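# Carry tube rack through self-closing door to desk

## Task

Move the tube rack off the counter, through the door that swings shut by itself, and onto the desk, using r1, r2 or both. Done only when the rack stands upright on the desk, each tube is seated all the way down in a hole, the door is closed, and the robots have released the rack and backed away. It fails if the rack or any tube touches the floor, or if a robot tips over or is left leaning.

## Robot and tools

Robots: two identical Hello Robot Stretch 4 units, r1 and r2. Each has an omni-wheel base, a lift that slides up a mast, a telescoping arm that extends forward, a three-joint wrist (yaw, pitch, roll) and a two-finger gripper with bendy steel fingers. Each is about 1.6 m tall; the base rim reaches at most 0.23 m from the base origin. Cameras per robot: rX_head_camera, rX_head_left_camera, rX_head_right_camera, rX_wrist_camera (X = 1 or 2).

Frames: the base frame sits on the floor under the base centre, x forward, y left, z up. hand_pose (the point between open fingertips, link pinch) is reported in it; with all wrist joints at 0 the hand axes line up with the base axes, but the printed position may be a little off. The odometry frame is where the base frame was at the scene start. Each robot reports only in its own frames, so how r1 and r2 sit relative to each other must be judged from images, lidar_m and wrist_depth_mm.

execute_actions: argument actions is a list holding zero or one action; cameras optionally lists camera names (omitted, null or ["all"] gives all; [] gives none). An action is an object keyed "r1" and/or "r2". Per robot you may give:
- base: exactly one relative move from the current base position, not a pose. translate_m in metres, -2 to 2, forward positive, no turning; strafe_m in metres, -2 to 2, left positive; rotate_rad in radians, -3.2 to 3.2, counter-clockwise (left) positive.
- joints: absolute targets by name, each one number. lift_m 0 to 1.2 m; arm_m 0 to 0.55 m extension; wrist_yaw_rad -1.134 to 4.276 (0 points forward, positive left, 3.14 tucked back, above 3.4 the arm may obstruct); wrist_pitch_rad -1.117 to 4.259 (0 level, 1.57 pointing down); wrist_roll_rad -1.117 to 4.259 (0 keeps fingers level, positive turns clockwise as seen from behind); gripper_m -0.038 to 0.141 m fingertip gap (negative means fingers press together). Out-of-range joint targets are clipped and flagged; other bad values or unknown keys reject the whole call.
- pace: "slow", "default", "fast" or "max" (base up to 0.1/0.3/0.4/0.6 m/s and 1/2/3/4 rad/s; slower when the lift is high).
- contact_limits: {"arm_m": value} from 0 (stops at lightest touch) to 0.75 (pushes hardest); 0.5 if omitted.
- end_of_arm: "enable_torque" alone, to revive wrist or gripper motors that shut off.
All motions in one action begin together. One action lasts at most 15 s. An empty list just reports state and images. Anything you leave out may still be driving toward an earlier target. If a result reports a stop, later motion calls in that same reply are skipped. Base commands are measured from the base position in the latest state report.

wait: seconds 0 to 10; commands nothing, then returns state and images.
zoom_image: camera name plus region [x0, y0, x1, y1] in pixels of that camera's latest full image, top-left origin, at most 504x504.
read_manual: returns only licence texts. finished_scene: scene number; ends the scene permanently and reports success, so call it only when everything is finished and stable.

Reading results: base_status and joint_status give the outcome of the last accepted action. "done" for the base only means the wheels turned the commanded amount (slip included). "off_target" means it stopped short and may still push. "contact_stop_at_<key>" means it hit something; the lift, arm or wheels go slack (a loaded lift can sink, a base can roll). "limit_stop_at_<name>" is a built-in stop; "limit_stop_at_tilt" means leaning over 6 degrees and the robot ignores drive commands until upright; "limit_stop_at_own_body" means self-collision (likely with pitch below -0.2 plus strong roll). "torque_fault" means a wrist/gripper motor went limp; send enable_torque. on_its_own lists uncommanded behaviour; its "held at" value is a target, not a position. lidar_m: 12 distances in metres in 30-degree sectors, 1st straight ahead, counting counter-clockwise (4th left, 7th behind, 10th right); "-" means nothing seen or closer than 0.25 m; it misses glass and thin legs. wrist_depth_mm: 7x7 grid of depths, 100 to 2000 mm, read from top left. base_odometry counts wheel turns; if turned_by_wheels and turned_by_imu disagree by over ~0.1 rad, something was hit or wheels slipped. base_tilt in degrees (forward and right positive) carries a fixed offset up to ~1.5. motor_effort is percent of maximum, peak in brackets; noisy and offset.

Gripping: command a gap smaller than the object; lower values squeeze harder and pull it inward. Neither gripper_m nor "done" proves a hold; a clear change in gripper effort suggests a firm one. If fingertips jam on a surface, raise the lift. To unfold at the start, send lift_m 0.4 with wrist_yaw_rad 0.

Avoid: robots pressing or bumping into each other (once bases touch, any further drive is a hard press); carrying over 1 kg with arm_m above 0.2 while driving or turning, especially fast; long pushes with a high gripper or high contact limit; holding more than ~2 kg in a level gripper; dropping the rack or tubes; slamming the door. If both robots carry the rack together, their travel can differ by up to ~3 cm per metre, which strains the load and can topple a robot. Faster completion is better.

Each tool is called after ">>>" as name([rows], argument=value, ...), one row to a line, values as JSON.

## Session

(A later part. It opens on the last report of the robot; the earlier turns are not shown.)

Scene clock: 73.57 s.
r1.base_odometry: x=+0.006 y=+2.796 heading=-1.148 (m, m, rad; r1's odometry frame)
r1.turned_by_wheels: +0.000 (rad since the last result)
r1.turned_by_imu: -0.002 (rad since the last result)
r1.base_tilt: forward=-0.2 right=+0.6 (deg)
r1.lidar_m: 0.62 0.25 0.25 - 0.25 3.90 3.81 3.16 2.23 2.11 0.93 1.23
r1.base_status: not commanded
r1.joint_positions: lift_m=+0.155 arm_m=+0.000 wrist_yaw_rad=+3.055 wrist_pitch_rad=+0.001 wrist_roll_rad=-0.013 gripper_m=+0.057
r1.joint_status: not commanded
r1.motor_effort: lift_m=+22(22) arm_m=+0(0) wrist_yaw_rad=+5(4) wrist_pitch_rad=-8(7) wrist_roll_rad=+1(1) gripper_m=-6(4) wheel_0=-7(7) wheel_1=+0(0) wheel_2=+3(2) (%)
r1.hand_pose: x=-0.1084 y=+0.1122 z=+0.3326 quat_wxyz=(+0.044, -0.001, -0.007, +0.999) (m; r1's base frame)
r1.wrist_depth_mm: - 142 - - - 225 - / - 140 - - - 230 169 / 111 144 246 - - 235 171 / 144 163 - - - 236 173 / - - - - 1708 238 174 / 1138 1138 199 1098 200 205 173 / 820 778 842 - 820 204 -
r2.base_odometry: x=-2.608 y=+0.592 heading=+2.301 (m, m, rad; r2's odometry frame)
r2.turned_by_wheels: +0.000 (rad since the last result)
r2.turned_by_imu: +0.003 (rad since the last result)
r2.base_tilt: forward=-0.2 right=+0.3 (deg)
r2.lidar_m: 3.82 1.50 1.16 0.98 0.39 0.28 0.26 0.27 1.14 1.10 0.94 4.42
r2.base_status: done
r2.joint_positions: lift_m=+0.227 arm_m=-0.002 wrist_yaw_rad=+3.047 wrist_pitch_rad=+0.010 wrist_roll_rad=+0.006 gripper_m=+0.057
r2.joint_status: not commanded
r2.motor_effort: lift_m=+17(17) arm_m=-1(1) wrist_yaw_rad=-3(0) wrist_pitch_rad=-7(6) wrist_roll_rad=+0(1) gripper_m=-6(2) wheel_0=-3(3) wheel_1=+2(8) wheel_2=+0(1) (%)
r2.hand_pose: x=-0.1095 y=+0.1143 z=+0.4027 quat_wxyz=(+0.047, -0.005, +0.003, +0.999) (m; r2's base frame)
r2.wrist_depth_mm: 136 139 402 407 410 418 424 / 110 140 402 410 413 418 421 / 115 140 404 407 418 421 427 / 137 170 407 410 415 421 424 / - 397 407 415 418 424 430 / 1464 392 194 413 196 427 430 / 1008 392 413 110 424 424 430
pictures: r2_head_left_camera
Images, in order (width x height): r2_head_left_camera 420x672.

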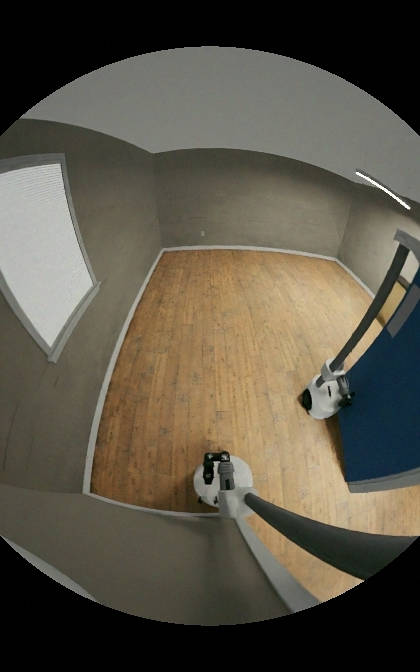

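>>> execute_actions([
  {"r2":{"base":{"translate_m":1.3},"joints":{"lift_m":0.5},"pace":"fast"}},
], cameras=[])

>>> execute_actions([
  {"r2":{"base":{"rotate_rad":-1.53},"joints":{"lift_m":0.9,"wrist_yaw_rad":0,"wrist_pitch_rad":0.25,"gripper_m":0.141}}},
], cameras=["r2_head_left_camera","r2_head_camera","r2_wrist_camera"])

Scene clock: 79.97 s.
r1.base_odometry: x=+0.006 y=+2.796 heading=-1.148 (m, m, rad; r1's odometry frame)
r1.turned_by_wheels: +0.000 (rad since the last result)
r1.turned_by_imu: -0.003 (rad since the last result)
r1.base_tilt: forward=-0.2 right=+0.7 (deg)
r1.lidar_m: 0.61 0.25 0.25 - 0.25 3.90 3.80 3.18 1.06 2.11 1.30 1.22
r1.base_status: not commanded
r1.joint_positions: lift_m=+0.155 arm_m=+0.000 wrist_yaw_rad=+3.055 wrist_pitch_rad=+0.001 wrist_roll_rad=-0.013 gripper_m=+0.057
r1.joint_status: not commanded
r1.motor_effort: lift_m=+21(22) arm_m=+0(0) wrist_yaw_rad=+4(4) wrist_pitch_rad=-7(7) wrist_roll_rad=-2(1) gripper_m=-5(4) wheel_0=-7(6) wheel_1=+0(0) wheel_2=+3(3) (%)
r1.hand_pose: x=-0.1084 y=+0.1122 z=+0.3326 quat_wxyz=(+0.044, -0.001, -0.007, +0.999) (m; r1's base frame)
r1.wrist_depth_mm: - 143 - - - 226 - / - 140 - - - 230 169 / 110 144 246 - - 234 171 / 143 163 - - - 236 173 / - - - 1921 1756 238 173 / 1160 1160 200 1138 201 205 173 / 809 798 842 - 809 203 -
r2.base_odometry: x=-3.476 y=+1.560 heading=+2.301 (m, m, rad; r2's odometry frame)
r2.turned_by_wheels: +0.000 (rad since the last result)
r2.turned_by_imu: -0.002 (rad since the last result)
r2.base_tilt: forward=-0.4 right=+0.2 (deg)
r2.lidar_m: 3.00 1.49 1.12 1.04 1.11 1.61 1.55 1.20 1.05 3.00 3.85 3.08
r2.base_status: done
r2.joint_positions: lift_m=+0.500 arm_m=-0.002 wrist_yaw_rad=+3.047 wrist_pitch_rad=+0.010 wrist_roll_rad=+0.006 gripper_m=+0.057
r2.joint_status: all done
r2.motor_effort: lift_m=+22(24) arm_m=-1(1) wrist_yaw_rad=-2(4) wrist_pitch_rad=-7(8) wrist_roll_rad=+0(1) gripper_m=-6(2) wheel_0=+0(7) wheel_1=+1(8) wheel_2=+2(14) (%)
r2.hand_pose: x=-0.1095 y=+0.1143 z=+0.6750 quat_wxyz=(+0.047, -0.005, +0.003, +0.999) (m; r2's base frame)
r2.wrist_depth_mm: 136 139 1708 1708 1708 1756 1366 / 110 140 1708 1708 1756 1756 1366 / 115 140 1661 1708 1708 1708 1397 / 137 170 1708 1708 1756 1756 1366 / - - - 1708 1756 1708 1397 / - - 195 1708 198 1756 1397 / 1576 1499 1576 110 1618 1499 1430
pictures: none
No camera images: the call's "cameras" was empty. Leave "cameras" out to get every camera's image.

Scene clock: 82.57 s.
r1.base_odometry: x=+0.006 y=+2.796 heading=-1.148 (m, m, rad; r1's odometry frame)
r1.turned_by_wheels: +0.000 (rad since the last result)
r1.turned_by_imu: -0.001 (rad since the last result)
r1.base_tilt: forward=-0.1 right=+0.6 (deg)
r1.lidar_m: 0.61 0.25 0.25 - 0.25 3.90 3.81 0.95 0.81 2.11 1.30 1.22
r1.base_status: not commanded
r1.joint_positions: lift_m=+0.155 arm_m=+0.000 wrist_yaw_rad=+3.055 wrist_pitch_rad=+0.001 wrist_roll_rad=-0.013 gripper_m=+0.057
r1.joint_status: not commanded
r1.motor_effort: lift_m=+22(21) arm_m=+0(0) wrist_yaw_rad=+5(3) wrist_pitch_rad=-9(8) wrist_roll_rad=-1(1) gripper_m=-3(4) wheel_0=-7(6) wheel_1=+0(0) wheel_2=+3(3) (%)
r1.hand_pose: x=-0.1084 y=+0.1122 z=+0.3326 quat_wxyz=(+0.044, -0.001, -0.007, +0.999) (m; r1's base frame)
r1.wrist_depth_mm: - 142 - - - 224 - / - 140 - - - 229 168 / 111 144 246 - - 234 171 / 144 163 - - - 237 172 / - - - 1983 1708 237 174 / 1118 1160 200 1118 202 204 173 / 809 788 831 - 809 204 -
r2.base_odometry: x=-3.476 y=+1.560 heading=+0.772 (m, m, rad; r2's odometry frame)
r2.turned_by_wheels: -1.529 (rad since the last result)
r2.turned_by_imu: -1.565 (rad since the last result)
r2.base_tilt: forward=-0.1 right=+0.3 (deg)
r2.lidar_m: 2.98 3.87 3.08 3.01 1.45 1.11 1.02 1.14 1.62 1.57 1.12 1.04
r2.base_status: done
r2.joint_positions: lift_m=+0.900 arm_m=-0.002 wrist_yaw_rad=+0.001 wrist_pitch_rad=+0.252 wrist_roll_rad=+0.006 gripper_m=+0.141
r2.joint_status: all done
r2.motor_effort: lift_m=+23(25) arm_m=-1(1) wrist_yaw_rad=-3(9) wrist_pitch_rad=-7(7) wrist_roll_rad=-1(1) gripper_m=+0(5) wheel_0=+3(9) wheel_1=+4(8) wheel_2=+0(9) (%)
r2.hand_pose: x=+0.4488 y=-0.0873 z=+1.0058 quat_wxyz=(+0.992, +0.003, +0.126, +0.000) (m; r2's base frame)
r2.wrist_depth_mm: - - - - - - 904 / - - - - - - 960 / - - - - - - 946 / - - - - - - 1008 / - - - - - - 1025 / - 202 1808 - 1808 1098 1098 / 1661 1576 1618 110 1618 1499 866
pictures: r2_head_camera, r2_head_left_camera, r2_wrist_camera
Images, in order (width x height): r2_head_camera 420x560, r2_head_left_camera 420x672, r2_wrist_camera 616x392.

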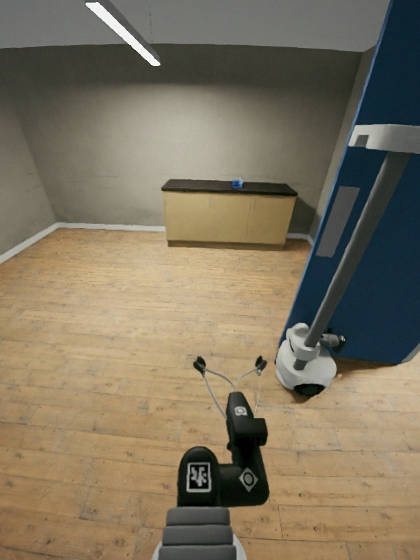

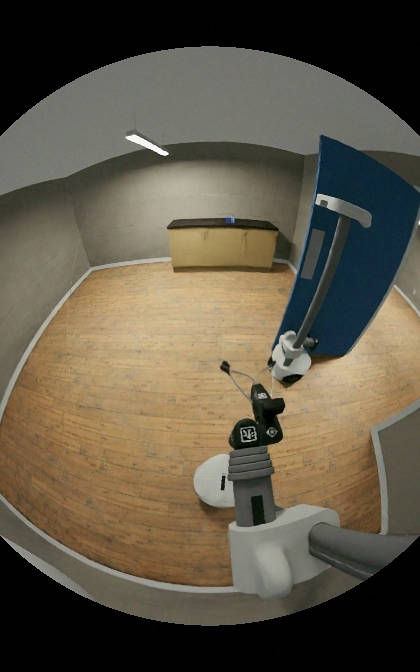

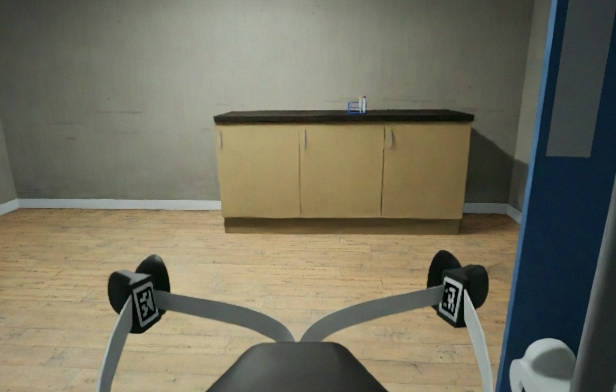

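>>> execute_actions([
  {"r2":{"base":{"strafe_m":0.3}}},
], cameras=[])

>>> execute_actions([
  {"r2":{"base":{"translate_m":2.0},"joints":{"lift_m":0.98},"pace":"fast"}},
], cameras=["r2_head_camera","r2_wrist_camera"])

Scene clock: 86.50 s.
r1.base_odometry: x=+0.006 y=+2.796 heading=-1.148 (m, m, rad; r1's odometry frame)
r1.turned_by_wheels: +0.000 (rad since the last result)
r1.turned_by_imu: -0.002 (rad since the last result)
r1.base_tilt: forward=-0.1 right=+0.7 (deg)
r1.lidar_m: 0.61 0.25 0.25 - 0.25 3.90 3.81 1.06 1.24 2.11 1.29 1.23
r1.base_status: not commanded
r1.joint_positions: lift_m=+0.155 arm_m=+0.000 wrist_yaw_rad=+3.055 wrist_pitch_rad=+0.001 wrist_roll_rad=-0.013 gripper_m=+0.057
r1.joint_status: not commanded
r1.motor_effort: lift_m=+22(21) arm_m=+0(0) wrist_yaw_rad=+3(5) wrist_pitch_rad=-7(6) wrist_roll_rad=-1(0) gripper_m=-4(2) wheel_0=-7(7) wheel_1=+0(0) wheel_2=+3(3) (%)
r1.hand_pose: x=-0.1084 y=+0.1122 z=+0.3326 quat_wxyz=(+0.044, -0.001, -0.007, +0.999) (m; r1's base frame)
r1.wrist_depth_mm: - 142 - - - 225 - / - 140 - - - 229 168 / 110 144 247 - - 234 171 / 144 163 - - - 236 173 / - - - - 1708 237 174 / 1138 1118 200 1138 200 204 174 / 798 778 842 - 809 203 -
r2.base_odometry: x=-3.685 y=+1.775 heading=+0.772 (m, m, rad; r2's odometry frame)
r2.turned_by_wheels: +0.000 (rad since the last result)
r2.turned_by_imu: +0.002 (rad since the last result)
r2.base_tilt: forward=-0.2 right=+0.1 (deg)
r2.lidar_m: 3.01 3.60 2.76 2.70 1.40 1.07 1.03 1.11 1.66 1.88 1.24 1.27
r2.base_status: done
r2.joint_positions: lift_m=+0.900 arm_m=-0.002 wrist_yaw_rad=+0.000 wrist_pitch_rad=+0.252 wrist_roll_rad=+0.006 gripper_m=+0.141
r2.joint_status: not commanded
r2.motor_effort: lift_m=+22(22) arm_m=-1(1) wrist_yaw_rad=-2(1) wrist_pitch_rad=-7(7) wrist_roll_rad=+0(0) gripper_m=+2(2) wheel_0=+1(7) wheel_1=+2(12) wheel_2=+0(1) (%)
r2.hand_pose: x=+0.4488 y=-0.0873 z=+1.0059 quat_wxyz=(+0.992, +0.003, +0.126, +0.000) (m; r2's base frame)
r2.wrist_depth_mm: - - - - - - - / - - - - - - - / - - - - - - - / - - - - - - - / - - - - - - - / - 201 1808 - 1808 1808 - / 1618 1576 1618 110 1618 1576 1618
pictures: none
No camera images: the call's "cameras" was empty. Leave "cameras" out to get every camera's image.

Scene clock: 93.10 s.
r1.base_odometry: x=+0.006 y=+2.796 heading=-1.148 (m, m, rad; r1's odometry frame)
r1.turned_by_wheels: +0.000 (rad since the last result)
r1.turned_by_imu: -0.003 (rad since the last result)
r1.base_tilt: forward=-0.2 right=+0.6 (deg)
r1.lidar_m: 0.62 0.25 0.25 - 0.25 1.25 3.81 3.15 2.24 2.10 1.31 1.22
r1.base_status: not commanded
r1.joint_positions: lift_m=+0.155 arm_m=+0.000 wrist_yaw_rad=+3.055 wrist_pitch_rad=+0.001 wrist_roll_rad=-0.013 gripper_m=+0.057
r1.joint_status: not commanded
r1.motor_effort: lift_m=+22(22) arm_m=+0(0) wrist_yaw_rad=+5(5) wrist_pitch_rad=-7(9) wrist_roll_rad=+0(0) gripper_m=-2(4) wheel_0=-7(6) wheel_1=+0(0) wheel_2=+2(3) (%)
r1.hand_pose: x=-0.1084 y=+0.1122 z=+0.3326 quat_wxyz=(+0.044, -0.001, -0.007, +0.999) (m; r1's base frame)
r1.wrist_depth_mm: - 142 - - - 226 - / - 140 - - - 229 169 / 111 144 247 - - 233 171 / 143 163 - - - 237 173 / - - - 1983 1756 237 173 / 1138 1160 200 1118 200 205 173 / 809 788 831 - 820 204 -
r2.base_odometry: x=-2.253 y=+3.171 heading=+0.773 (m, m, rad; r2's odometry frame)
r2.turned_by_wheels: +0.000 (rad since the last result)
r2.turned_by_imu: -0.004 (rad since the last result)
r2.base_tilt: forward=-0.1 right=+0.3 (deg)
r2.lidar_m: 1.00 1.06 2.55 2.56 2.73 3.12 3.07 1.28 1.23 2.01 1.41 1.04
r2.base_status: done
r2.joint_positions: lift_m=+0.980 arm_m=-0.002 wrist_yaw_rad=+0.000 wrist_pitch_rad=+0.252 wrist_roll_rad=+0.006 gripper_m=+0.141
r2.joint_status: all done
r2.motor_effort: lift_m=+22(22) arm_m=-1(1) wrist_yaw_rad=-2(2) wrist_pitch_rad=-7(7) wrist_roll_rad=+0(1) gripper_m=+0(3) wheel_0=+2(11) wheel_1=+2(8) wheel_2=+2(9) (%)
r2.hand_pose: x=+0.4488 y=-0.0874 z=+1.0858 quat_wxyz=(+0.992, +0.003, +0.126, +0.000) (m; r2's base frame)
r2.wrist_depth_mm: 1366 1397 1366 1336 1336 1308 1281 / 1464 1464 1430 1397 1366 1336 1308 / 1499 1499 1430 1430 1397 1366 1336 / 1576 1537 1042 1025 1042 1008 917 / 1618 1618 866 866 854 809 842 / 1756 202 904 891 854 854 878 / 1756 1618 946 110 931 917 917
pictures: r2_head_camera, r2_wrist_camera
Images, in order (width x height): r2_head_camera 420x560, r2_wrist_camera 616x392.

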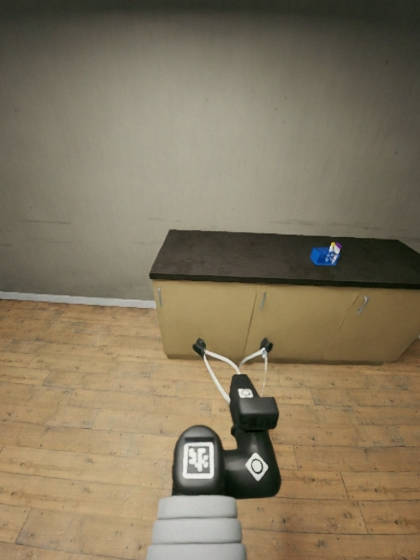

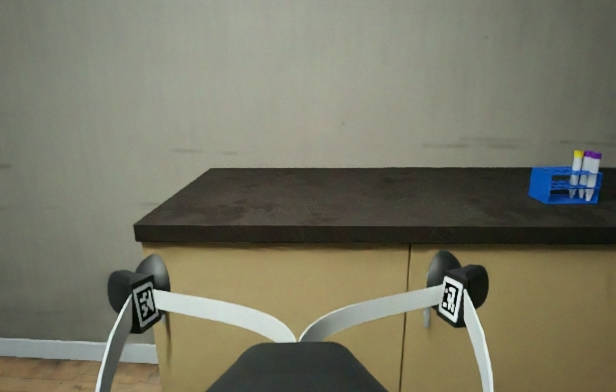

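Strafe right ~0.65.

>>> execute_actions([
  {"r2":{"base":{"strafe_m":-0.6}}},
], cameras=["r2_head_camera","r2_wrist_camera"])

Scene clock: 97.53 s.
r1.base_odometry: x=+0.006 y=+2.796 heading=-1.148 (m, m, rad; r1's odometry frame)
r1.turned_by_wheels: +0.000 (rad since the last result)
r1.turned_by_imu: -0.002 (rad since the last result)
r1.base_tilt: forward=-0.2 right=+0.6 (deg)
r1.lidar_m: 0.62 0.26 0.25 - 0.25 3.89 3.81 3.16 2.24 2.09 1.30 1.21
r1.base_status: not commanded
r1.joint_positions: lift_m=+0.155 arm_m=+0.000 wrist_yaw_rad=+3.055 wrist_pitch_rad=+0.001 wrist_roll_rad=-0.013 gripper_m=+0.057
r1.joint_status: not commanded
r1.motor_effort: lift_m=+21(22) arm_m=+0(0) wrist_yaw_rad=+3(4) wrist_pitch_rad=-7(10) wrist_roll_rad=-1(1) gripper_m=-5(5) wheel_0=-7(6) wheel_1=+0(0) wheel_2=+3(3) (%)
r1.hand_pose: x=-0.1084 y=+0.1122 z=+0.3326 quat_wxyz=(+0.044, -0.001, -0.007, +0.999) (m; r1's base frame)
r1.wrist_depth_mm: - 142 - - - 225 - / - 140 - - - 229 168 / 110 145 246 - - 234 171 / 144 164 - - - 237 173 / - - - - 1756 238 173 / 1138 1138 200 1118 200 204 173 / 820 788 842 - 820 204 -
r2.base_odometry: x=-1.834 y=+2.741 heading=+0.773 (m, m, rad; r2's odometry frame)
r2.turned_by_wheels: +0.000 (rad since the last result)
r2.turned_by_imu: +0.002 (rad since the last result)
r2.base_tilt: forward=-0.2 right=+0.3 (deg)
r2.lidar_m: 0.98 1.02 2.48 3.16 3.35 3.18 1.07 0.81 1.15 1.42 1.49 1.01
r2.base_status: done
r2.joint_positions: lift_m=+0.980 arm_m=-0.002 wrist_yaw_rad=+0.000 wrist_pitch_rad=+0.252 wrist_roll_rad=+0.006 gripper_m=+0.141
r2.joint_status: not commanded
r2.motor_effort: lift_m=+21(22) arm_m=-1(1) wrist_yaw_rad=+1(2) wrist_pitch_rad=-6(7) wrist_roll_rad=+0(0) gripper_m=-2(2) wheel_0=+1(10) wheel_1=-1(11) wheel_2=+0(1) (%)
r2.hand_pose: x=+0.4488 y=-0.0874 z=+1.0859 quat_wxyz=(+0.992, +0.003, +0.126, +0.000) (m; r2's base frame)
r2.wrist_depth_mm: 1366 1336 1308 1308 1281 1281 1255 / 1397 1366 1397 1336 1308 1336 1308 / 1464 1464 1397 1397 1366 1397 1366 / 1078 1060 1042 960 1042 1025 1008 / 866 820 842 831 820 788 820 / 891 202 866 866 854 842 854 / 960 931 931 110 891 878 878
pictures: r2_head_camera, r2_wrist_camera
Images, in order (width x height): r2_head_camera 420x560, r2_wrist_camera 616x392.

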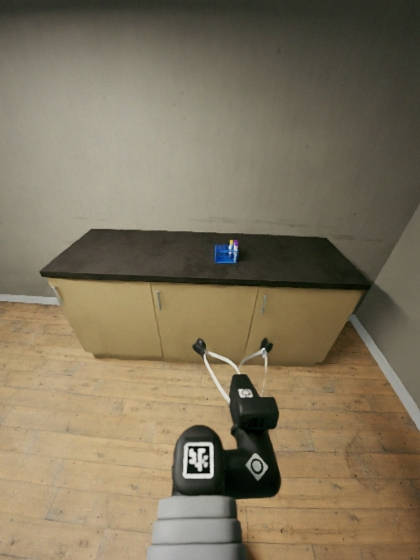

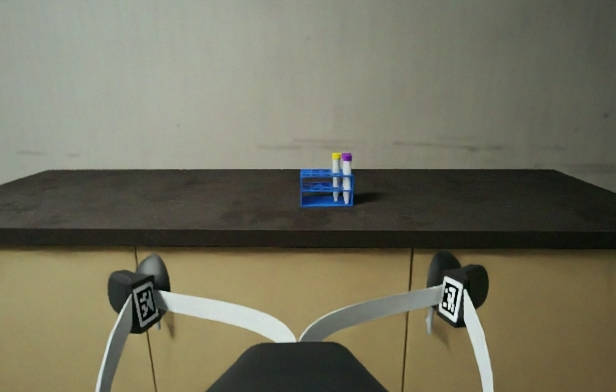

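>>> execute_actions([
  {"r2":{"base":{"strafe_m":-0.085}}},
], cameras=[])

>>> execute_actions([
  {"r2":{"base":{"translate_m":0.4},"joints":{"lift_m":0.86}}},
], cameras=["r2_head_camera","r2_wrist_camera"])

Scene clock: 101.17 s.
r1.base_odometry: x=+0.006 y=+2.796 heading=-1.148 (m, m, rad; r1's odometry frame)
r1.turned_by_wheels: +0.000 (rad since the last result)
r1.turned_by_imu: -0.001 (rad since the last result)
r1.base_tilt: forward=-0.2 right=+0.7 (deg)
r1.lidar_m: 0.60 0.27 0.25 - 0.25 3.90 3.81 3.14 2.23 2.10 1.31 1.24
r1.base_status: not commanded
r1.joint_positions: lift_m=+0.155 arm_m=+0.000 wrist_yaw_rad=+3.055 wrist_pitch_rad=+0.001 wrist_roll_rad=-0.013 gripper_m=+0.057
r1.joint_status: not commanded
r1.motor_effort: lift_m=+21(21) arm_m=+0(0) wrist_yaw_rad=+5(3) wrist_pitch_rad=-8(8) wrist_roll_rad=-1(0) gripper_m=-5(4) wheel_0=-7(7) wheel_1=+0(0) wheel_2=+3(3) (%)
r1.hand_pose: x=-0.1084 y=+0.1122 z=+0.3326 quat_wxyz=(+0.044, -0.001, -0.007, +0.999) (m; r1's base frame)
r1.wrist_depth_mm: - 142 - - - 226 - / - 140 - - - 230 169 / 110 144 248 - - 234 171 / 144 163 - - - 237 173 / - - - 1921 1661 237 174 / 1138 1138 200 1118 200 204 173 / 809 788 842 - 820 204 -
r2.base_odometry: x=-1.775 y=+2.681 heading=+0.772 (m, m, rad; r2's odometry frame)
r2.turned_by_wheels: +0.000 (rad since the last result)
r2.turned_by_imu: +0.001 (rad since the last result)
r2.base_tilt: forward=-0.2 right=+0.4 (deg)
r2.lidar_m: 0.97 1.02 2.47 3.26 3.44 3.18 0.91 0.77 1.18 1.31 1.42 1.01
r2.base_status: done
r2.joint_positions: lift_m=+0.980 arm_m=-0.002 wrist_yaw_rad=+0.000 wrist_pitch_rad=+0.252 wrist_roll_rad=+0.006 gripper_m=+0.141
r2.joint_status: not commanded
r2.motor_effort: lift_m=+21(21) arm_m=-1(1) wrist_yaw_rad=-3(2) wrist_pitch_rad=-7(7) wrist_roll_rad=-1(1) gripper_m=+1(2) wheel_0=+0(11) wheel_1=-1(10) wheel_2=+0(1) (%)
r2.hand_pose: x=+0.4488 y=-0.0874 z=+1.0859 quat_wxyz=(+0.992, +0.003, +0.126, +0.000) (m; r2's base frame)
r2.wrist_depth_mm: 1336 1336 1336 1308 1281 1255 1255 / 1397 1397 1397 1336 1308 1281 1281 / 1430 1464 1397 1366 1397 1366 1336 / 1060 1060 1042 1042 1025 1042 1025 / 854 820 842 831 820 788 809 / 904 202 878 866 854 831 831 / 931 931 917 110 891 878 878
pictures: none
No camera images: the call's "cameras" was empty. Leave "cameras" out to get every camera's image.

Scene clock: 104.00 s.
r1.base_odometry: x=+0.006 y=+2.796 heading=-1.148 (m, m, rad; r1's odometry frame)
r1.turned_by_wheels: +0.000 (rad since the last result)
r1.turned_by_imu: -0.001 (rad since the last result)
r1.base_tilt: forward=-0.2 right=+0.7 (deg)
r1.lidar_m: 0.59 0.26 0.25 - 0.25 3.91 3.80 3.16 2.25 2.09 1.31 1.22
r1.base_status: not commanded
r1.joint_positions: lift_m=+0.155 arm_m=+0.000 wrist_yaw_rad=+3.055 wrist_pitch_rad=+0.001 wrist_roll_rad=-0.013 gripper_m=+0.057
r1.joint_status: not commanded
r1.motor_effort: lift_m=+22(22) arm_m=+0(0) wrist_yaw_rad=+5(4) wrist_pitch_rad=-8(7) wrist_roll_rad=+0(1) gripper_m=-4(2) wheel_0=-6(7) wheel_1=+0(0) wheel_2=+3(3) (%)
r1.hand_pose: x=-0.1084 y=+0.1122 z=+0.3326 quat_wxyz=(+0.044, -0.001, -0.007, +0.999) (m; r1's base frame)
r1.wrist_depth_mm: - 142 - - - 226 - / - 140 - - - 231 169 / 110 144 246 - - 233 171 / 144 163 - - - 237 173 / - - - 1921 1661 238 173 / 1138 1138 199 1138 200 204 173 / 798 768 854 - 820 204 -
r2.base_odometry: x=-1.488 y=+2.960 heading=+0.773 (m, m, rad; r2's odometry frame)
r2.turned_by_wheels: +0.000 (rad since the last result)
r2.turned_by_imu: +0.000 (rad since the last result)
r2.base_tilt: forward=-0.1 right=+0.3 (deg)
r2.lidar_m: 0.57 0.61 0.87 3.23 3.43 3.56 1.17 1.15 1.41 1.34 0.81 0.60
r2.base_status: done
r2.joint_positions: lift_m=+0.860 arm_m=-0.002 wrist_yaw_rad=+0.000 wrist_pitch_rad=+0.252 wrist_roll_rad=+0.006 gripper_m=+0.141
r2.joint_status: all done
r2.motor_effort: lift_m=+13(19) arm_m=-1(1) wrist_yaw_rad=-1(1) wrist_pitch_rad=-7(7) wrist_roll_rad=+0(0) gripper_m=-2(3) wheel_0=+1(4) wheel_1=+2(8) wheel_2=+3(8) (%)
r2.hand_pose: x=+0.4488 y=-0.0874 z=+0.9666 quat_wxyz=(+0.992, +0.003, +0.126, +0.000) (m; r2's base frame)
r2.wrist_depth_mm: 960 960 931 931 917 891 866 / 1008 976 960 946 946 931 931 / 1042 1025 991 866 976 960 960 / 627 615 554 549 597 597 591 / 407 407 407 402 402 397 394 / 433 200 392 387 384 375 407 / 455 445 439 110 430 424 421
pictures: r2_head_camera, r2_wrist_camera
Images, in order (width x height): r2_head_camera 420x560, r2_wrist_camera 616x392.

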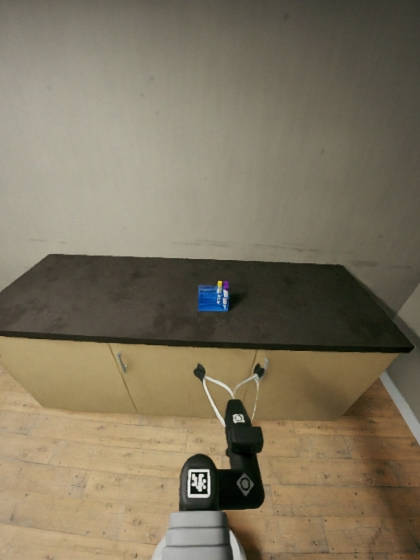

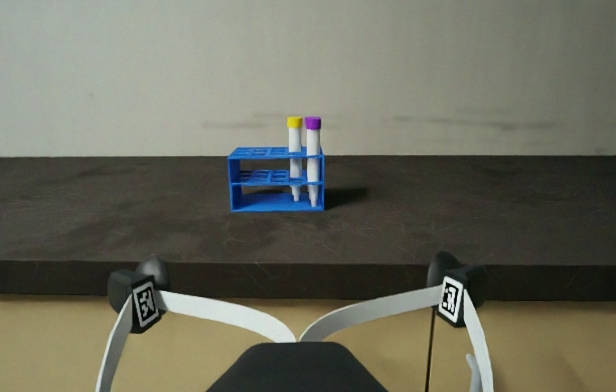

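>>> execute_actions([
  {"r2":{"base":{"strafe_m":0.022},"joints":{"arm_m":0.2,"lift_m":0.84},"pace":"slow"}},
], cameras=["r2_wrist_camera"])

Scene clock: 109.80 s.
r1.base_odometry: x=+0.006 y=+2.796 heading=-1.148 (m, m, rad; r1's odometry frame)
r1.turned_by_wheels: +0.000 (rad since the last result)
r1.turned_by_imu: -0.002 (rad since the last result)
r1.base_tilt: forward=-0.2 right=+0.6 (deg)
r1.lidar_m: 0.61 0.26 0.25 - 0.25 3.90 3.79 3.16 2.24 2.09 1.29 1.22
r1.base_status: not commanded
r1.joint_positions: lift_m=+0.155 arm_m=+0.000 wrist_yaw_rad=+3.055 wrist_pitch_rad=+0.001 wrist_roll_rad=-0.013 gripper_m=+0.057
r1.joint_status: not commanded
r1.motor_effort: lift_m=+22(21) arm_m=+0(0) wrist_yaw_rad=+4(4) wrist_pitch_rad=-8(8) wrist_roll_rad=-2(0) gripper_m=-4(4) wheel_0=-7(7) wheel_1=+0(0) wheel_2=+3(3) (%)
r1.hand_pose: x=-0.1084 y=+0.1122 z=+0.3326 quat_wxyz=(+0.044, -0.001, -0.007, +0.999) (m; r1's base frame)
r1.wrist_depth_mm: - 142 - - - 225 - / - 139 - - - 229 168 / 110 144 247 - - 234 171 / 144 163 - - - 237 173 / - - - 1921 1661 237 173 / 1118 1138 200 1138 200 204 173 / 809 788 842 - 809 204 -
r2.base_odometry: x=-1.504 y=+2.975 heading=+0.773 (m, m, rad; r2's odometry frame)
r2.turned_by_wheels: +0.000 (rad since the last result)
r2.turned_by_imu: +0.002 (rad since the last result)
r2.base_tilt: forward=-0.4 right=+0.4 (deg)
r2.lidar_m: 0.58 0.61 0.87 3.21 3.41 3.58 1.16 1.15 1.41 1.38 0.82 0.61
r2.base_status: done
r2.joint_positions: lift_m=+0.840 arm_m=+0.199 wrist_yaw_rad=+0.000 wrist_pitch_rad=+0.252 wrist_roll_rad=+0.006 gripper_m=+0.141
r2.joint_status: all done
r2.motor_effort: lift_m=+13(13) arm_m=+4(4) wrist_yaw_rad=-1(2) wrist_pitch_rad=-7(6) wrist_roll_rad=+0(0) gripper_m=+1(0) wheel_0=-2(8) wheel_1=+5(7) wheel_2=+0(1) (%)
r2.hand_pose: x=+0.6495 y=-0.0874 z=+0.9466 quat_wxyz=(+0.992, +0.003, +0.126, +0.000) (m; r2's base frame)
r2.wrist_depth_mm: 768 759 759 741 732 723 715 / 809 788 778 768 759 732 741 / 842 831 809 345 788 778 768 / 539 535 362 334 517 521 517 / 355 353 345 343 347 347 343 / 266 201 238 262 238 236 258 / 211 203 211 110 209 208 207
pictures: r2_wrist_camera
Images, in order (width x height): r2_wrist_camera 616x392.

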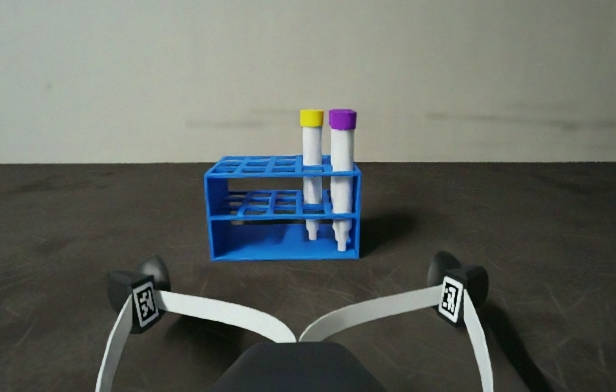

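>>> execute_actions([
  {"r2":{"base":{"strafe_m":0.014},"joints":{"lift_m":0.827},"pace":"slow"}},
], cameras=[])

>>> execute_actions([
  {"r2":{"joints":{"arm_m":0.31},"pace":"slow","contact_limits":{"arm_m":0.15}}},
], cameras=["r2_wrist_camera"])

Scene clock: 112.67 s.
r1.base_odometry: x=+0.006 y=+2.796 heading=-1.148 (m, m, rad; r1's odometry frame)
r1.turned_by_wheels: +0.000 (rad since the last result)
r1.turned_by_imu: -0.001 (rad since the last result)
r1.base_tilt: forward=-0.2 right=+0.6 (deg)
r1.lidar_m: 0.60 0.27 0.25 - 0.26 3.90 3.81 3.14 2.21 2.10 1.31 1.22
r1.base_status: not commanded
r1.joint_positions: lift_m=+0.155 arm_m=+0.000 wrist_yaw_rad=+3.055 wrist_pitch_rad=+0.001 wrist_roll_rad=-0.013 gripper_m=+0.057
r1.joint_status: not commanded
r1.motor_effort: lift_m=+21(21) arm_m=+0(0) wrist_yaw_rad=+5(4) wrist_pitch_rad=-9(7) wrist_roll_rad=+0(1) gripper_m=-4(3) wheel_0=-7(6) wheel_1=+0(0) wheel_2=+3(3) (%)
r1.hand_pose: x=-0.1084 y=+0.1122 z=+0.3326 quat_wxyz=(+0.044, -0.001, -0.007, +0.999) (m; r1's base frame)
r1.wrist_depth_mm: - 142 - - - 226 - / - 140 - - - 229 168 / 110 144 248 - - 233 171 / 144 163 - - - 236 172 / - - - 1921 1661 237 174 / 1138 1182 200 1118 200 204 174 / 809 788 842 - 820 204 -
r2.base_odometry: x=-1.513 y=+2.985 heading=+0.773 (m, m, rad; r2's odometry frame)
r2.turned_by_wheels: +0.000 (rad since the last result)
r2.turned_by_imu: +0.001 (rad since the last result)
r2.base_tilt: forward=-0.3 right=+0.2 (deg)
r2.lidar_m: 0.59 0.63 0.88 3.19 3.36 3.56 1.26 1.16 1.42 1.38 0.81 0.61
r2.base_status: done
r2.joint_positions: lift_m=+0.827 arm_m=+0.199 wrist_yaw_rad=+0.000 wrist_pitch_rad=+0.252 wrist_roll_rad=+0.006 gripper_m=+0.141
r2.joint_status: all done
r2.motor_effort: lift_m=+13(14) arm_m=+4(4) wrist_yaw_rad=-2(1) wrist_pitch_rad=-7(7) wrist_roll_rad=+0(0) gripper_m=+0(1) wheel_0=-3(5) wheel_1=+4(8) wheel_2=+0(1) (%)
r2.hand_pose: x=+0.6495 y=-0.0874 z=+0.9336 quat_wxyz=(+0.992, +0.003, +0.126, +0.000) (m; r2's base frame)
r2.wrist_depth_mm: 768 759 759 732 723 732 699 / 788 798 778 759 750 741 741 / 820 820 809 691 778 768 759 / 496 484 442 389 430 469 469 / 324 324 322 317 317 315 312 / 240 202 219 238 216 216 236 / 191 185 191 110 190 188 189
pictures: none
No camera images: the call's "cameras" was empty. Leave "cameras" out to get every camera's image.

Scene clock: 115.03 s.
r1.base_odometry: x=+0.006 y=+2.796 heading=-1.148 (m, m, rad; r1's odometry frame)
r1.turned_by_wheels: +0.000 (rad since the last result)
r1.turned_by_imu: -0.001 (rad since the last result)
r1.base_tilt: forward=-0.2 right=+0.6 (deg)
r1.lidar_m: 0.61 0.26 0.25 - 0.26 3.89 3.81 3.16 2.23 2.11 1.28 1.23
r1.base_status: not commanded
r1.joint_positions: lift_m=+0.155 arm_m=+0.000 wrist_yaw_rad=+3.055 wrist_pitch_rad=+0.001 wrist_roll_rad=-0.013 gripper_m=+0.057
r1.joint_status: not commanded
r1.motor_effort: lift_m=+21(21) arm_m=+0(0) wrist_yaw_rad=+5(4) wrist_pitch_rad=-7(8) wrist_roll_rad=+0(0) gripper_m=-6(3) wheel_0=-7(7) wheel_1=+0(0) wheel_2=+2(3) (%)
r1.hand_pose: x=-0.1084 y=+0.1122 z=+0.3326 quat_wxyz=(+0.044, -0.001, -0.007, +0.999) (m; r1's base frame)
r1.wrist_depth_mm: - 142 - - - 225 - / - 140 - - - 230 168 / 111 144 248 - - 235 170 / 144 163 - - - 236 172 / - - - - 1708 238 173 / 1138 1138 200 1138 200 204 173 / 798 798 854 - 831 204 -
r2.base_odometry: x=-1.513 y=+2.985 heading=+0.773 (m, m, rad; r2's odometry frame)
r2.turned_by_wheels: +0.000 (rad since the last result)
r2.turned_by_imu: +0.001 (rad since the last result)
r2.base_tilt: forward=-0.2 right=+0.4 (deg)
r2.lidar_m: 0.58 0.63 0.87 3.19 3.38 3.58 1.28 1.16 1.41 1.38 0.80 0.59
r2.base_status: not commanded
r2.joint_positions: lift_m=+0.827 arm_m=+0.309 wrist_yaw_rad=+0.000 wrist_pitch_rad=+0.252 wrist_roll_rad=+0.006 gripper_m=+0.141
r2.joint_status: all done
r2.motor_effort: lift_m=+13(13) arm_m=+4(5) wrist_yaw_rad=-1(1) wrist_pitch_rad=-7(7) wrist_roll_rad=+0(0) gripper_m=+2(1) wheel_0=-3(3) wheel_1=+5(5) wheel_2=+0(0) (%)
r2.contact_limits: arm_m 0.15
r2.hand_pose: x=+0.7595 y=-0.0874 z=+0.9336 quat_wxyz=(+0.992, +0.003, +0.126, +0.000) (m; r2's base frame)
r2.wrist_depth_mm: 668 654 654 634 640 621 621 / 683 676 668 661 654 647 634 / 715 715 707 683 676 668 668 / 492 488 253 243 218 473 466 / 322 322 239 264 225 315 312 / 240 202 218 233 216 213 234 / 191 183 192 110 190 189 188
pictures: r2_wrist_camera
Images, in order (width x height): r2_wrist_camera 616x392.

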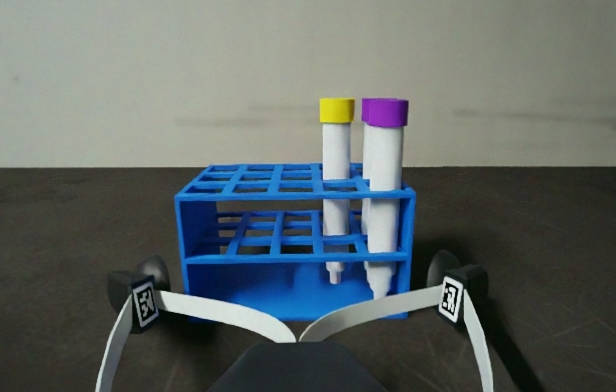

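>>> execute_actions([
  {"r2":{"joints":{"arm_m":0.365},"pace":"slow","contact_limits":{"arm_m":0.15}}},
], cameras=["r2_wrist_camera"])

>>> execute_actions([
  {"r2":{"joints":{"gripper_m":0.04},"pace":"slow"}},
], cameras=["r2_wrist_camera"])

>>> execute_actions([
  {"r2":{"joints":{"lift_m":0.875},"pace":"slow"}},
], cameras=["r2_wrist_camera","r2_head_camera"])

Scene clock: 118.17 s.
r1.base_odometry: x=+0.006 y=+2.796 heading=-1.148 (m, m, rad; r1's odometry frame)
r1.turned_by_wheels: +0.000 (rad since the last result)
r1.turned_by_imu: -0.001 (rad since the last result)
r1.base_tilt: forward=-0.2 right=+0.7 (deg)
r1.lidar_m: 0.62 0.26 0.25 - 0.26 3.90 3.80 3.14 2.23 2.11 1.31 1.22
r1.base_status: not commanded
r1.joint_positions: lift_m=+0.155 arm_m=+0.000 wrist_yaw_rad=+3.055 wrist_pitch_rad=+0.001 wrist_roll_rad=-0.013 gripper_m=+0.057
r1.joint_status: not commanded
r1.motor_effort: lift_m=+22(22) arm_m=+0(0) wrist_yaw_rad=+5(6) wrist_pitch_rad=-8(7) wrist_roll_rad=+0(0) gripper_m=-1(3) wheel_0=-7(7) wheel_1=+0(0) wheel_2=+3(3) (%)
r1.hand_pose: x=-0.1084 y=+0.1122 z=+0.3326 quat_wxyz=(+0.044, -0.001, -0.007, +0.999) (m; r1's base frame)
r1.wrist_depth_mm: - 143 - - - 225 - / - 140 - - - 229 169 / 111 144 247 - - 234 171 / 143 163 - - - 237 172 / - - - 1983 1661 237 173 / 1138 1138 199 1138 200 205 173 / 798 798 854 - 809 204 -
r2.base_odometry: x=-1.513 y=+2.985 heading=+0.773 (m, m, rad; r2's odometry frame)
r2.turned_by_wheels: +0.000 (rad since the last result)
r2.turned_by_imu: +0.001 (rad since the last result)
r2.base_tilt: forward=-0.1 right=+0.3 (deg)
r2.lidar_m: 0.57 0.60 0.87 3.19 3.39 3.57 1.25 1.14 1.42 1.37 0.79 0.59
r2.base_status: not commanded
r2.joint_positions: lift_m=+0.827 arm_m=+0.364 wrist_yaw_rad=+0.000 wrist_pitch_rad=+0.252 wrist_roll_rad=+0.006 gripper_m=+0.141
r2.joint_status: all done
r2.motor_effort: lift_m=+13(13) arm_m=+4(5) wrist_yaw_rad=+0(2) wrist_pitch_rad=-6(8) wrist_roll_rad=+0(0) gripper_m=+2(0) wheel_0=-2(3) wheel_1=+4(5) wheel_2=+0(0) (%)
r2.contact_limits: arm_m 0.15
r2.hand_pose: x=+0.8145 y=-0.0874 z=+0.9336 quat_wxyz=(+0.992, +0.003, +0.126, +0.000) (m; r2's base frame)
r2.wrist_depth_mm: 615 603 591 591 585 574 574 / 640 627 627 615 597 597 585 / 668 654 640 634 206 621 603 / 488 488 231 213 191 473 466 / 320 320 238 221 196 314 310 / 240 197 212 233 210 214 234 / 191 183 190 110 189 187 187
pictures: r2_wrist_camera
Images, in order (width x height): r2_wrist_camera 616x392.

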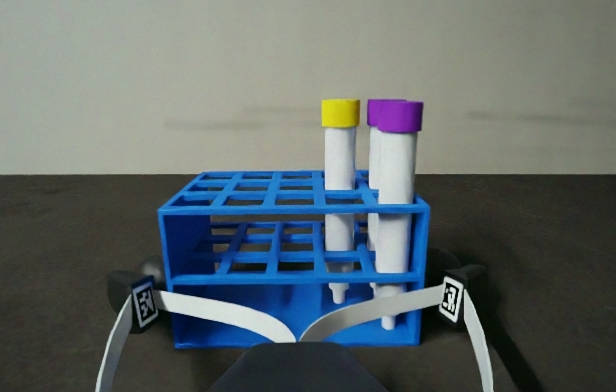

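Scene clock: 122.63 s.
r1.base_odometry: x=+0.006 y=+2.796 heading=-1.148 (m, m, rad; r1's odometry frame)
r1.turned_by_wheels: +0.000 (rad since the last result)
r1.turned_by_imu: -0.002 (rad since the last result)
r1.base_tilt: forward=-0.1 right=+0.7 (deg)
r1.lidar_m: 0.61 0.26 0.25 - 0.25 3.92 3.81 3.18 2.23 2.10 1.28 1.21
r1.base_status: not commanded
r1.joint_positions: lift_m=+0.155 arm_m=+0.000 wrist_yaw_rad=+3.055 wrist_pitch_rad=+0.001 wrist_roll_rad=-0.013 gripper_m=+0.057
r1.joint_status: not commanded
r1.motor_effort: lift_m=+22(21) arm_m=+0(0) wrist_yaw_rad=+4(4) wrist_pitch_rad=-8(8) wrist_roll_rad=+1(1) gripper_m=-3(5) wheel_0=-7(7) wheel_1=+0(0) wheel_2=+3(2) (%)
r1.hand_pose: x=-0.1084 y=+0.1122 z=+0.3326 quat_wxyz=(+0.044, -0.001, -0.007, +0.999) (m; r1's base frame)
r1.wrist_depth_mm: - 142 - - - 226 - / - 140 - - - 231 168 / 111 144 247 - - 234 171 / 144 163 - - - 237 172 / - - - 1983 1661 237 174 / 1138 1138 200 1118 200 205 173 / 809 778 842 - 809 204 -
r2.base_odometry: x=-1.513 y=+2.985 heading=+0.773 (m, m, rad; r2's odometry frame)
r2.turned_by_wheels: +0.000 (rad since the last result)
r2.turned_by_imu: +0.002 (rad since the last result)
r2.base_tilt: forward=-0.2 right=+0.4 (deg)
r2.lidar_m: 0.58 0.60 0.85 3.19 3.40 3.57 1.26 1.16 1.41 1.37 0.81 0.60
r2.base_status: not commanded
r2.joint_positions: lift_m=+0.827 arm_m=+0.364 wrist_yaw_rad=+0.000 wrist_pitch_rad=+0.253 wrist_roll_rad=+0.006 gripper_m=+0.041
r2.joint_status: all done
r2.motor_effort: lift_m=+13(13) arm_m=+4(4) wrist_yaw_rad=-3(2) wrist_pitch_rad=-10(9) wrist_roll_rad=-1(1) gripper_m=-31(35) wheel_0=-2(2) wheel_1=+4(5) wheel_2=+0(0) (%)
r2.hand_pose: x=+0.8145 y=-0.0874 z=+0.9333 quat_wxyz=(+0.992, +0.003, +0.126, +0.000) (m; r2's base frame)
r2.wrist_depth_mm: 609 609 597 585 585 569 569 / 640 627 627 609 591 597 591 / 661 654 647 634 165 621 609 / 484 484 207 194 167 466 455 / 319 297 222 204 175 310 309 / 237 173 211 210 180 176 232 / 176 182 175 110 180 187 182
pictures: r2_wrist_camera
Images, in order (width x height): r2_wrist_camera 616x392.

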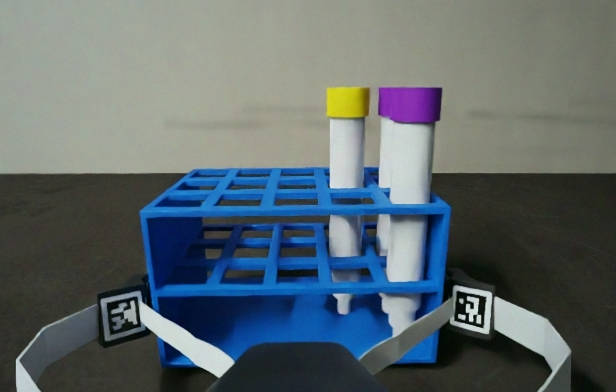

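Scene clock: 123.90 s.
r1.base_odometry: x=+0.006 y=+2.796 heading=-1.148 (m, m, rad; r1's odometry frame)
r1.turned_by_wheels: +0.000 (rad since the last result)
r1.turned_by_imu: -0.001 (rad since the last result)
r1.base_tilt: forward=-0.2 right=+0.6 (deg)
r1.lidar_m: 0.62 0.25 0.25 - 0.25 3.92 3.79 3.16 2.25 2.10 1.30 1.22
r1.base_status: not commanded
r1.joint_positions: lift_m=+0.155 arm_m=+0.000 wrist_yaw_rad=+3.055 wrist_pitch_rad=+0.001 wrist_roll_rad=-0.013 gripper_m=+0.057
r1.joint_status: not commanded
r1.motor_effort: lift_m=+21(22) arm_m=+0(0) wrist_yaw_rad=+3(4) wrist_pitch_rad=-7(9) wrist_roll_rad=+1(1) gripper_m=-3(4) wheel_0=-7(6) wheel_1=+0(0) wheel_2=+3(3) (%)
r1.hand_pose: x=-0.1084 y=+0.1122 z=+0.3326 quat_wxyz=(+0.044, -0.001, -0.007, +0.999) (m; r1's base frame)
r1.wrist_depth_mm: - 142 - - - 226 - / - 140 - - - 229 169 / 110 144 247 - - 234 171 / 143 163 - - - 236 173 / - - - 1921 1661 238 173 / 1160 1138 199 1098 201 204 173 / 798 778 842 - 809 203 -
r2.base_odometry: x=-1.513 y=+2.985 heading=+0.773 (m, m, rad; r2's odometry frame)
r2.turned_by_wheels: +0.000 (rad since the last result)
r2.turned_by_imu: +0.000 (rad since the last result)
r2.base_tilt: forward=-0.2 right=+0.2 (deg)
r2.lidar_m: 0.57 0.61 0.86 3.19 3.37 3.61 1.24 1.16 1.43 1.38 0.78 0.59
r2.base_status: not commanded
r2.joint_positions: lift_m=+0.875 arm_m=+0.364 wrist_yaw_rad=+0.000 wrist_pitch_rad=+0.253 wrist_roll_rad=+0.006 gripper_m=+0.041
r2.joint_status: all done
r2.motor_effort: lift_m=+23(22) arm_m=+4(4) wrist_yaw_rad=-2(1) wrist_pitch_rad=-10(10) wrist_roll_rad=-1(0) gripper_m=-34(34) wheel_0=-3(3) wheel_1=+4(4) wheel_2=+0(0) (%)
r2.hand_pose: x=+0.8145 y=-0.0874 z=+0.9804 quat_wxyz=(+0.992, +0.003, +0.126, +0.000) (m; r2's base frame)
r2.wrist_depth_mm: 615 603 591 591 580 574 564 / 634 627 627 615 597 597 585 / 661 654 640 634 165 615 609 / 676 668 208 194 168 640 621 / 433 404 221 206 174 424 421 / 324 173 211 210 180 176 317 / 239 247 181 110 191 254 244
pictures: r2_head_camera, r2_wrist_camera
Images, in order (width x height): r2_head_camera 420x560, r2_wrist_camera 616x392.

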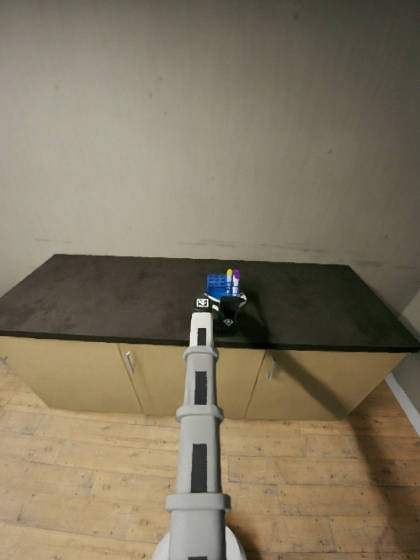

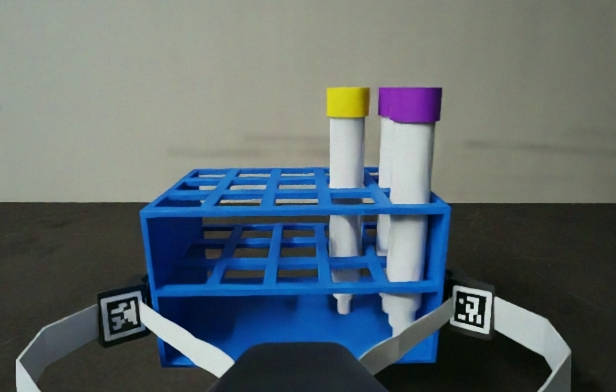

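>>> execute_actions([
  {"r2":{"joints":{"arm_m":0.02,"lift_m":0.895},"pace":"slow"}},
], cameras=["r2_head_camera","r1_head_camera"])

Scene clock: 137.80 s.
r1.base_odometry: x=+0.006 y=+2.796 heading=-1.148 (m, m, rad; r1's odometry frame)
r1.turned_by_wheels: +0.000 (rad since the last result)
r1.turned_by_imu: -0.003 (rad since the last result)
r1.base_tilt: forward=-0.2 right=+0.7 (deg)
r1.lidar_m: 0.60 0.27 0.25 - 0.25 3.90 3.81 3.15 2.25 2.10 1.30 1.22
r1.base_status: not commanded
r1.joint_positions: lift_m=+0.155 arm_m=+0.000 wrist_yaw_rad=+3.055 wrist_pitch_rad=+0.001 wrist_roll_rad=-0.013 gripper_m=+0.057
r1.joint_status: not commanded
r1.motor_effort: lift_m=+22(22) arm_m=+0(0) wrist_yaw_rad=+4(7) wrist_pitch_rad=-9(7) wrist_roll_rad=-1(1) gripper_m=-4(3) wheel_0=-7(6) wheel_1=+0(0) wheel_2=+3(3) (%)
r1.hand_pose: x=-0.1084 y=+0.1122 z=+0.3326 quat_wxyz=(+0.044, -0.001, -0.007, +0.999) (m; r1's base frame)
r1.wrist_depth_mm: - 142 - - - 225 - / - 140 - - - 229 168 / 110 144 248 - - 233 171 / 144 163 - - - 236 173 / - - - 1921 1661 238 173 / 1138 1138 201 1118 201 204 174 / 809 778 842 - 820 203 -
r2.base_odometry: x=-1.513 y=+2.985 heading=+0.773 (m, m, rad; r2's odometry frame)
r2.turned_by_wheels: +0.000 (rad since the last result)
r2.turned_by_imu: +0.003 (rad since the last result)
r2.base_tilt: forward=-0.4 right=+0.4 (deg)
r2.lidar_m: 0.43 0.61 0.87 3.18 3.38 3.56 1.25 1.16 1.43 1.38 0.80 0.43
r2.base_status: not commanded
r2.joint_positions: lift_m=+0.895 arm_m=+0.021 wrist_yaw_rad=+0.000 wrist_pitch_rad=+0.253 wrist_roll_rad=+0.006 gripper_m=+0.041
r2.joint_status: all done
r2.motor_effort: lift_m=+23(24) arm_m=-4(4) wrist_yaw_rad=-1(4) wrist_pitch_rad=-10(10) wrist_roll_rad=-1(1) gripper_m=-32(34) wheel_0=-2(3) wheel_1=+5(5) wheel_2=+0(0) (%)
r2.hand_pose: x=+0.4709 y=-0.0874 z=+1.0004 quat_wxyz=(+0.992, +0.003, +0.126, +0.000) (m; r2's base frame)
r2.wrist_depth_mm: 946 931 917 904 891 878 878 / 991 960 960 946 904 904 904 / 1025 1008 976 960 164 946 931 / 750 741 207 195 168 707 707 / 488 455 221 206 175 477 473 / 384 173 211 211 180 176 366 / 424 424 181 110 191 404 397
pictures: r1_head_camera, r2_head_camera
Images, in order (width x height): r1_head_camera 420x560, r2_head_camera 420x560.

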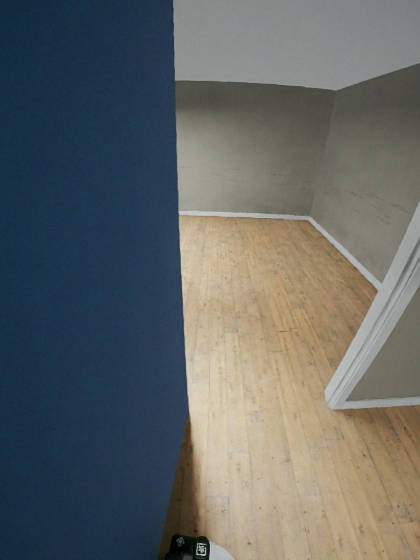

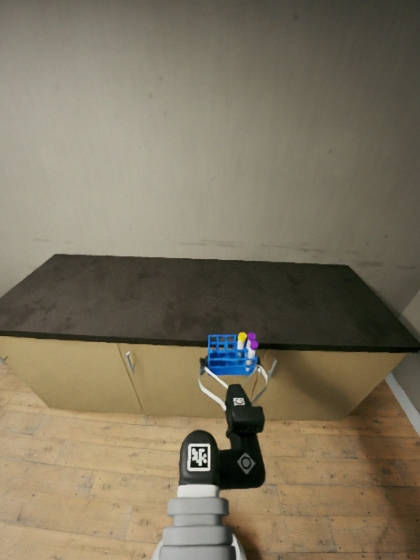

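>>> execute_actions([
  {"r2":{"base":{"translate_m":-0.4},"pace":"slow"}},
], cameras=[])

>>> execute_actions([
  {"r2":{"base":{"strafe_m":0.65},"pace":"slow"}},
], cameras=["r2_head_left_camera","r2_head_right_camera"])

Scene clock: 144.63 s.
r1.base_odometry: x=+0.006 y=+2.796 heading=-1.148 (m, m, rad; r1's odometry frame)
r1.turned_by_wheels: +0.000 (rad since the last result)
r1.turned_by_imu: -0.003 (rad since the last result)
r1.base_tilt: forward=-0.1 right=+0.7 (deg)
r1.lidar_m: 0.62 0.25 0.25 - 0.25 3.89 3.82 3.17 2.24 2.11 1.26 1.24
r1.base_status: not commanded
r1.joint_positions: lift_m=+0.155 arm_m=+0.000 wrist_yaw_rad=+3.055 wrist_pitch_rad=+0.001 wrist_roll_rad=-0.013 gripper_m=+0.057
r1.joint_status: not commanded
r1.motor_effort: lift_m=+21(21) arm_m=+0(0) wrist_yaw_rad=+6(4) wrist_pitch_rad=-8(9) wrist_roll_rad=+0(1) gripper_m=-4(4) wheel_0=-7(7) wheel_1=+0(0) wheel_2=+3(3) (%)
r1.hand_pose: x=-0.1084 y=+0.1122 z=+0.3326 quat_wxyz=(+0.044, -0.001, -0.007, +0.999) (m; r1's base frame)
r1.wrist_depth_mm: - 142 - - - 225 - / - 140 - - - 230 169 / 110 144 247 - - 234 171 / 144 163 - - - 236 172 / - - - - 1661 238 173 / 1160 1138 200 1118 201 205 174 / 809 788 854 - 798 204 -
r2.base_odometry: x=-1.800 y=+2.706 heading=+0.773 (m, m, rad; r2's odometry frame)
r2.turned_by_wheels: +0.000 (rad since the last result)
r2.turned_by_imu: +0.004 (rad since the last result)
r2.base_tilt: forward=-0.2 right=+0.4 (deg)
r2.lidar_m: 0.45 1.03 2.50 3.21 3.41 3.16 0.95 0.78 1.17 1.35 1.46 0.42
r2.base_status: done
r2.joint_positions: lift_m=+0.895 arm_m=+0.021 wrist_yaw_rad=+0.000 wrist_pitch_rad=+0.253 wrist_roll_rad=+0.006 gripper_m=+0.041
r2.joint_status: not commanded
r2.motor_effort: lift_m=+23(23) arm_m=-4(4) wrist_yaw_rad=+0(2) wrist_pitch_rad=-10(10) wrist_roll_rad=-1(0) gripper_m=-38(34) wheel_0=-2(1) wheel_1=-4(6) wheel_2=+2(6) (%)
r2.hand_pose: x=+0.4709 y=-0.0874 z=+1.0004 quat_wxyz=(+0.992, +0.003, +0.126, +0.000) (m; r2's base frame)
r2.wrist_depth_mm: 1366 1308 1308 1281 1229 1255 1229 / 1397 1308 1336 1336 1281 1281 1281 / 1397 1430 1336 1182 164 1308 1308 / 820 809 208 191 168 768 759 / 842 820 221 206 174 778 788 / 854 174 211 210 179 177 820 / 917 917 181 110 191 854 854
pictures: none
No camera images: the call's "cameras" was empty. Leave "cameras" out to get every camera's image.

Scene clock: 152.30 s.
r1.base_odometry: x=+0.006 y=+2.796 heading=-1.148 (m, m, rad; r1's odometry frame)
r1.turned_by_wheels: +0.000 (rad since the last result)
r1.turned_by_imu: -0.003 (rad since the last result)
r1.base_tilt: forward=-0.2 right=+0.6 (deg)
r1.lidar_m: 0.63 0.25 0.25 - 0.25 1.25 3.80 3.17 2.24 2.10 1.30 1.23
r1.base_status: not commanded
r1.joint_positions: lift_m=+0.155 arm_m=+0.000 wrist_yaw_rad=+3.055 wrist_pitch_rad=+0.001 wrist_roll_rad=-0.013 gripper_m=+0.057
r1.joint_status: not commanded
r1.motor_effort: lift_m=+22(22) arm_m=+0(0) wrist_yaw_rad=+5(7) wrist_pitch_rad=-7(8) wrist_roll_rad=+0(0) gripper_m=-5(5) wheel_0=-7(7) wheel_1=+0(0) wheel_2=+2(2) (%)
r1.hand_pose: x=-0.1084 y=+0.1122 z=+0.3326 quat_wxyz=(+0.044, -0.001, -0.007, +0.999) (m; r1's base frame)
r1.wrist_depth_mm: - 143 - - - 226 - / - 140 - - - 230 169 / 110 144 247 - - 233 171 / 143 163 - - - 237 172 / - - - - 1708 238 173 / 1138 1138 200 1118 201 205 173 / 798 788 842 - 820 204 -
r2.base_odometry: x=-2.253 y=+3.171 heading=+0.773 (m, m, rad; r2's odometry frame)
r2.turned_by_wheels: +0.000 (rad since the last result)
r2.turned_by_imu: +0.004 (rad since the last result)
r2.base_tilt: forward=-0.1 right=+0.3 (deg)
r2.lidar_m: 0.44 1.08 2.56 2.57 2.73 3.10 3.07 1.27 1.23 2.01 1.41 0.43
r2.base_status: done
r2.joint_positions: lift_m=+0.895 arm_m=+0.021 wrist_yaw_rad=+0.000 wrist_pitch_rad=+0.253 wrist_roll_rad=+0.006 gripper_m=+0.041
r2.joint_status: not commanded
r2.motor_effort: lift_m=+23(23) arm_m=-4(4) wrist_yaw_rad=+0(2) wrist_pitch_rad=-10(11) wrist_roll_rad=+0(1) gripper_m=-33(35) wheel_0=-3(10) wheel_1=+3(9) wheel_2=+0(2) (%)
r2.hand_pose: x=+0.4709 y=-0.0874 z=+1.0004 quat_wxyz=(+0.992, +0.003, +0.126, +0.000) (m; r2's base frame)
r2.wrist_depth_mm: 1397 1336 1308 1308 1281 1281 1255 / 1430 1366 1366 1336 1336 1336 1308 / 1499 1430 1430 1182 182 1397 1336 / 1537 1499 207 195 168 788 778 / 1661 1576 221 206 176 820 809 / 1661 173 211 210 180 176 842 / 1464 1537 182 110 191 904 891
pictures: r2_head_left_camera, r2_head_right_camera
Images, in order (width x height): r2_head_left_camera 420x672, r2_head_right_camera 420x672.

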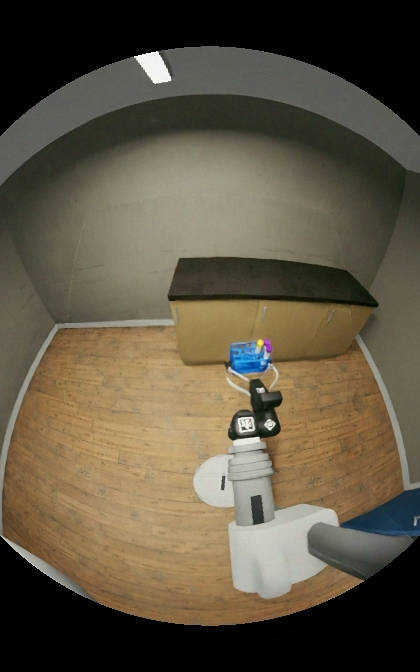

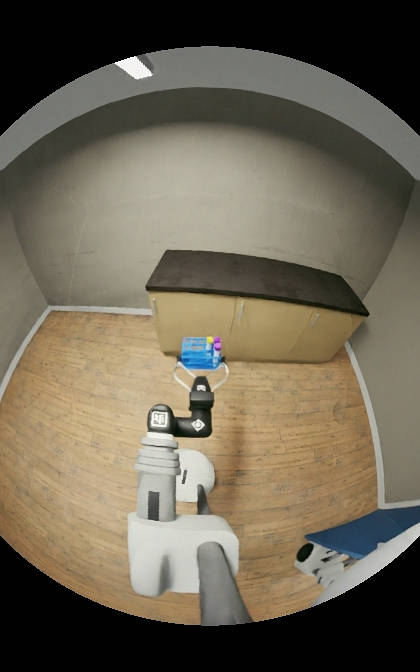

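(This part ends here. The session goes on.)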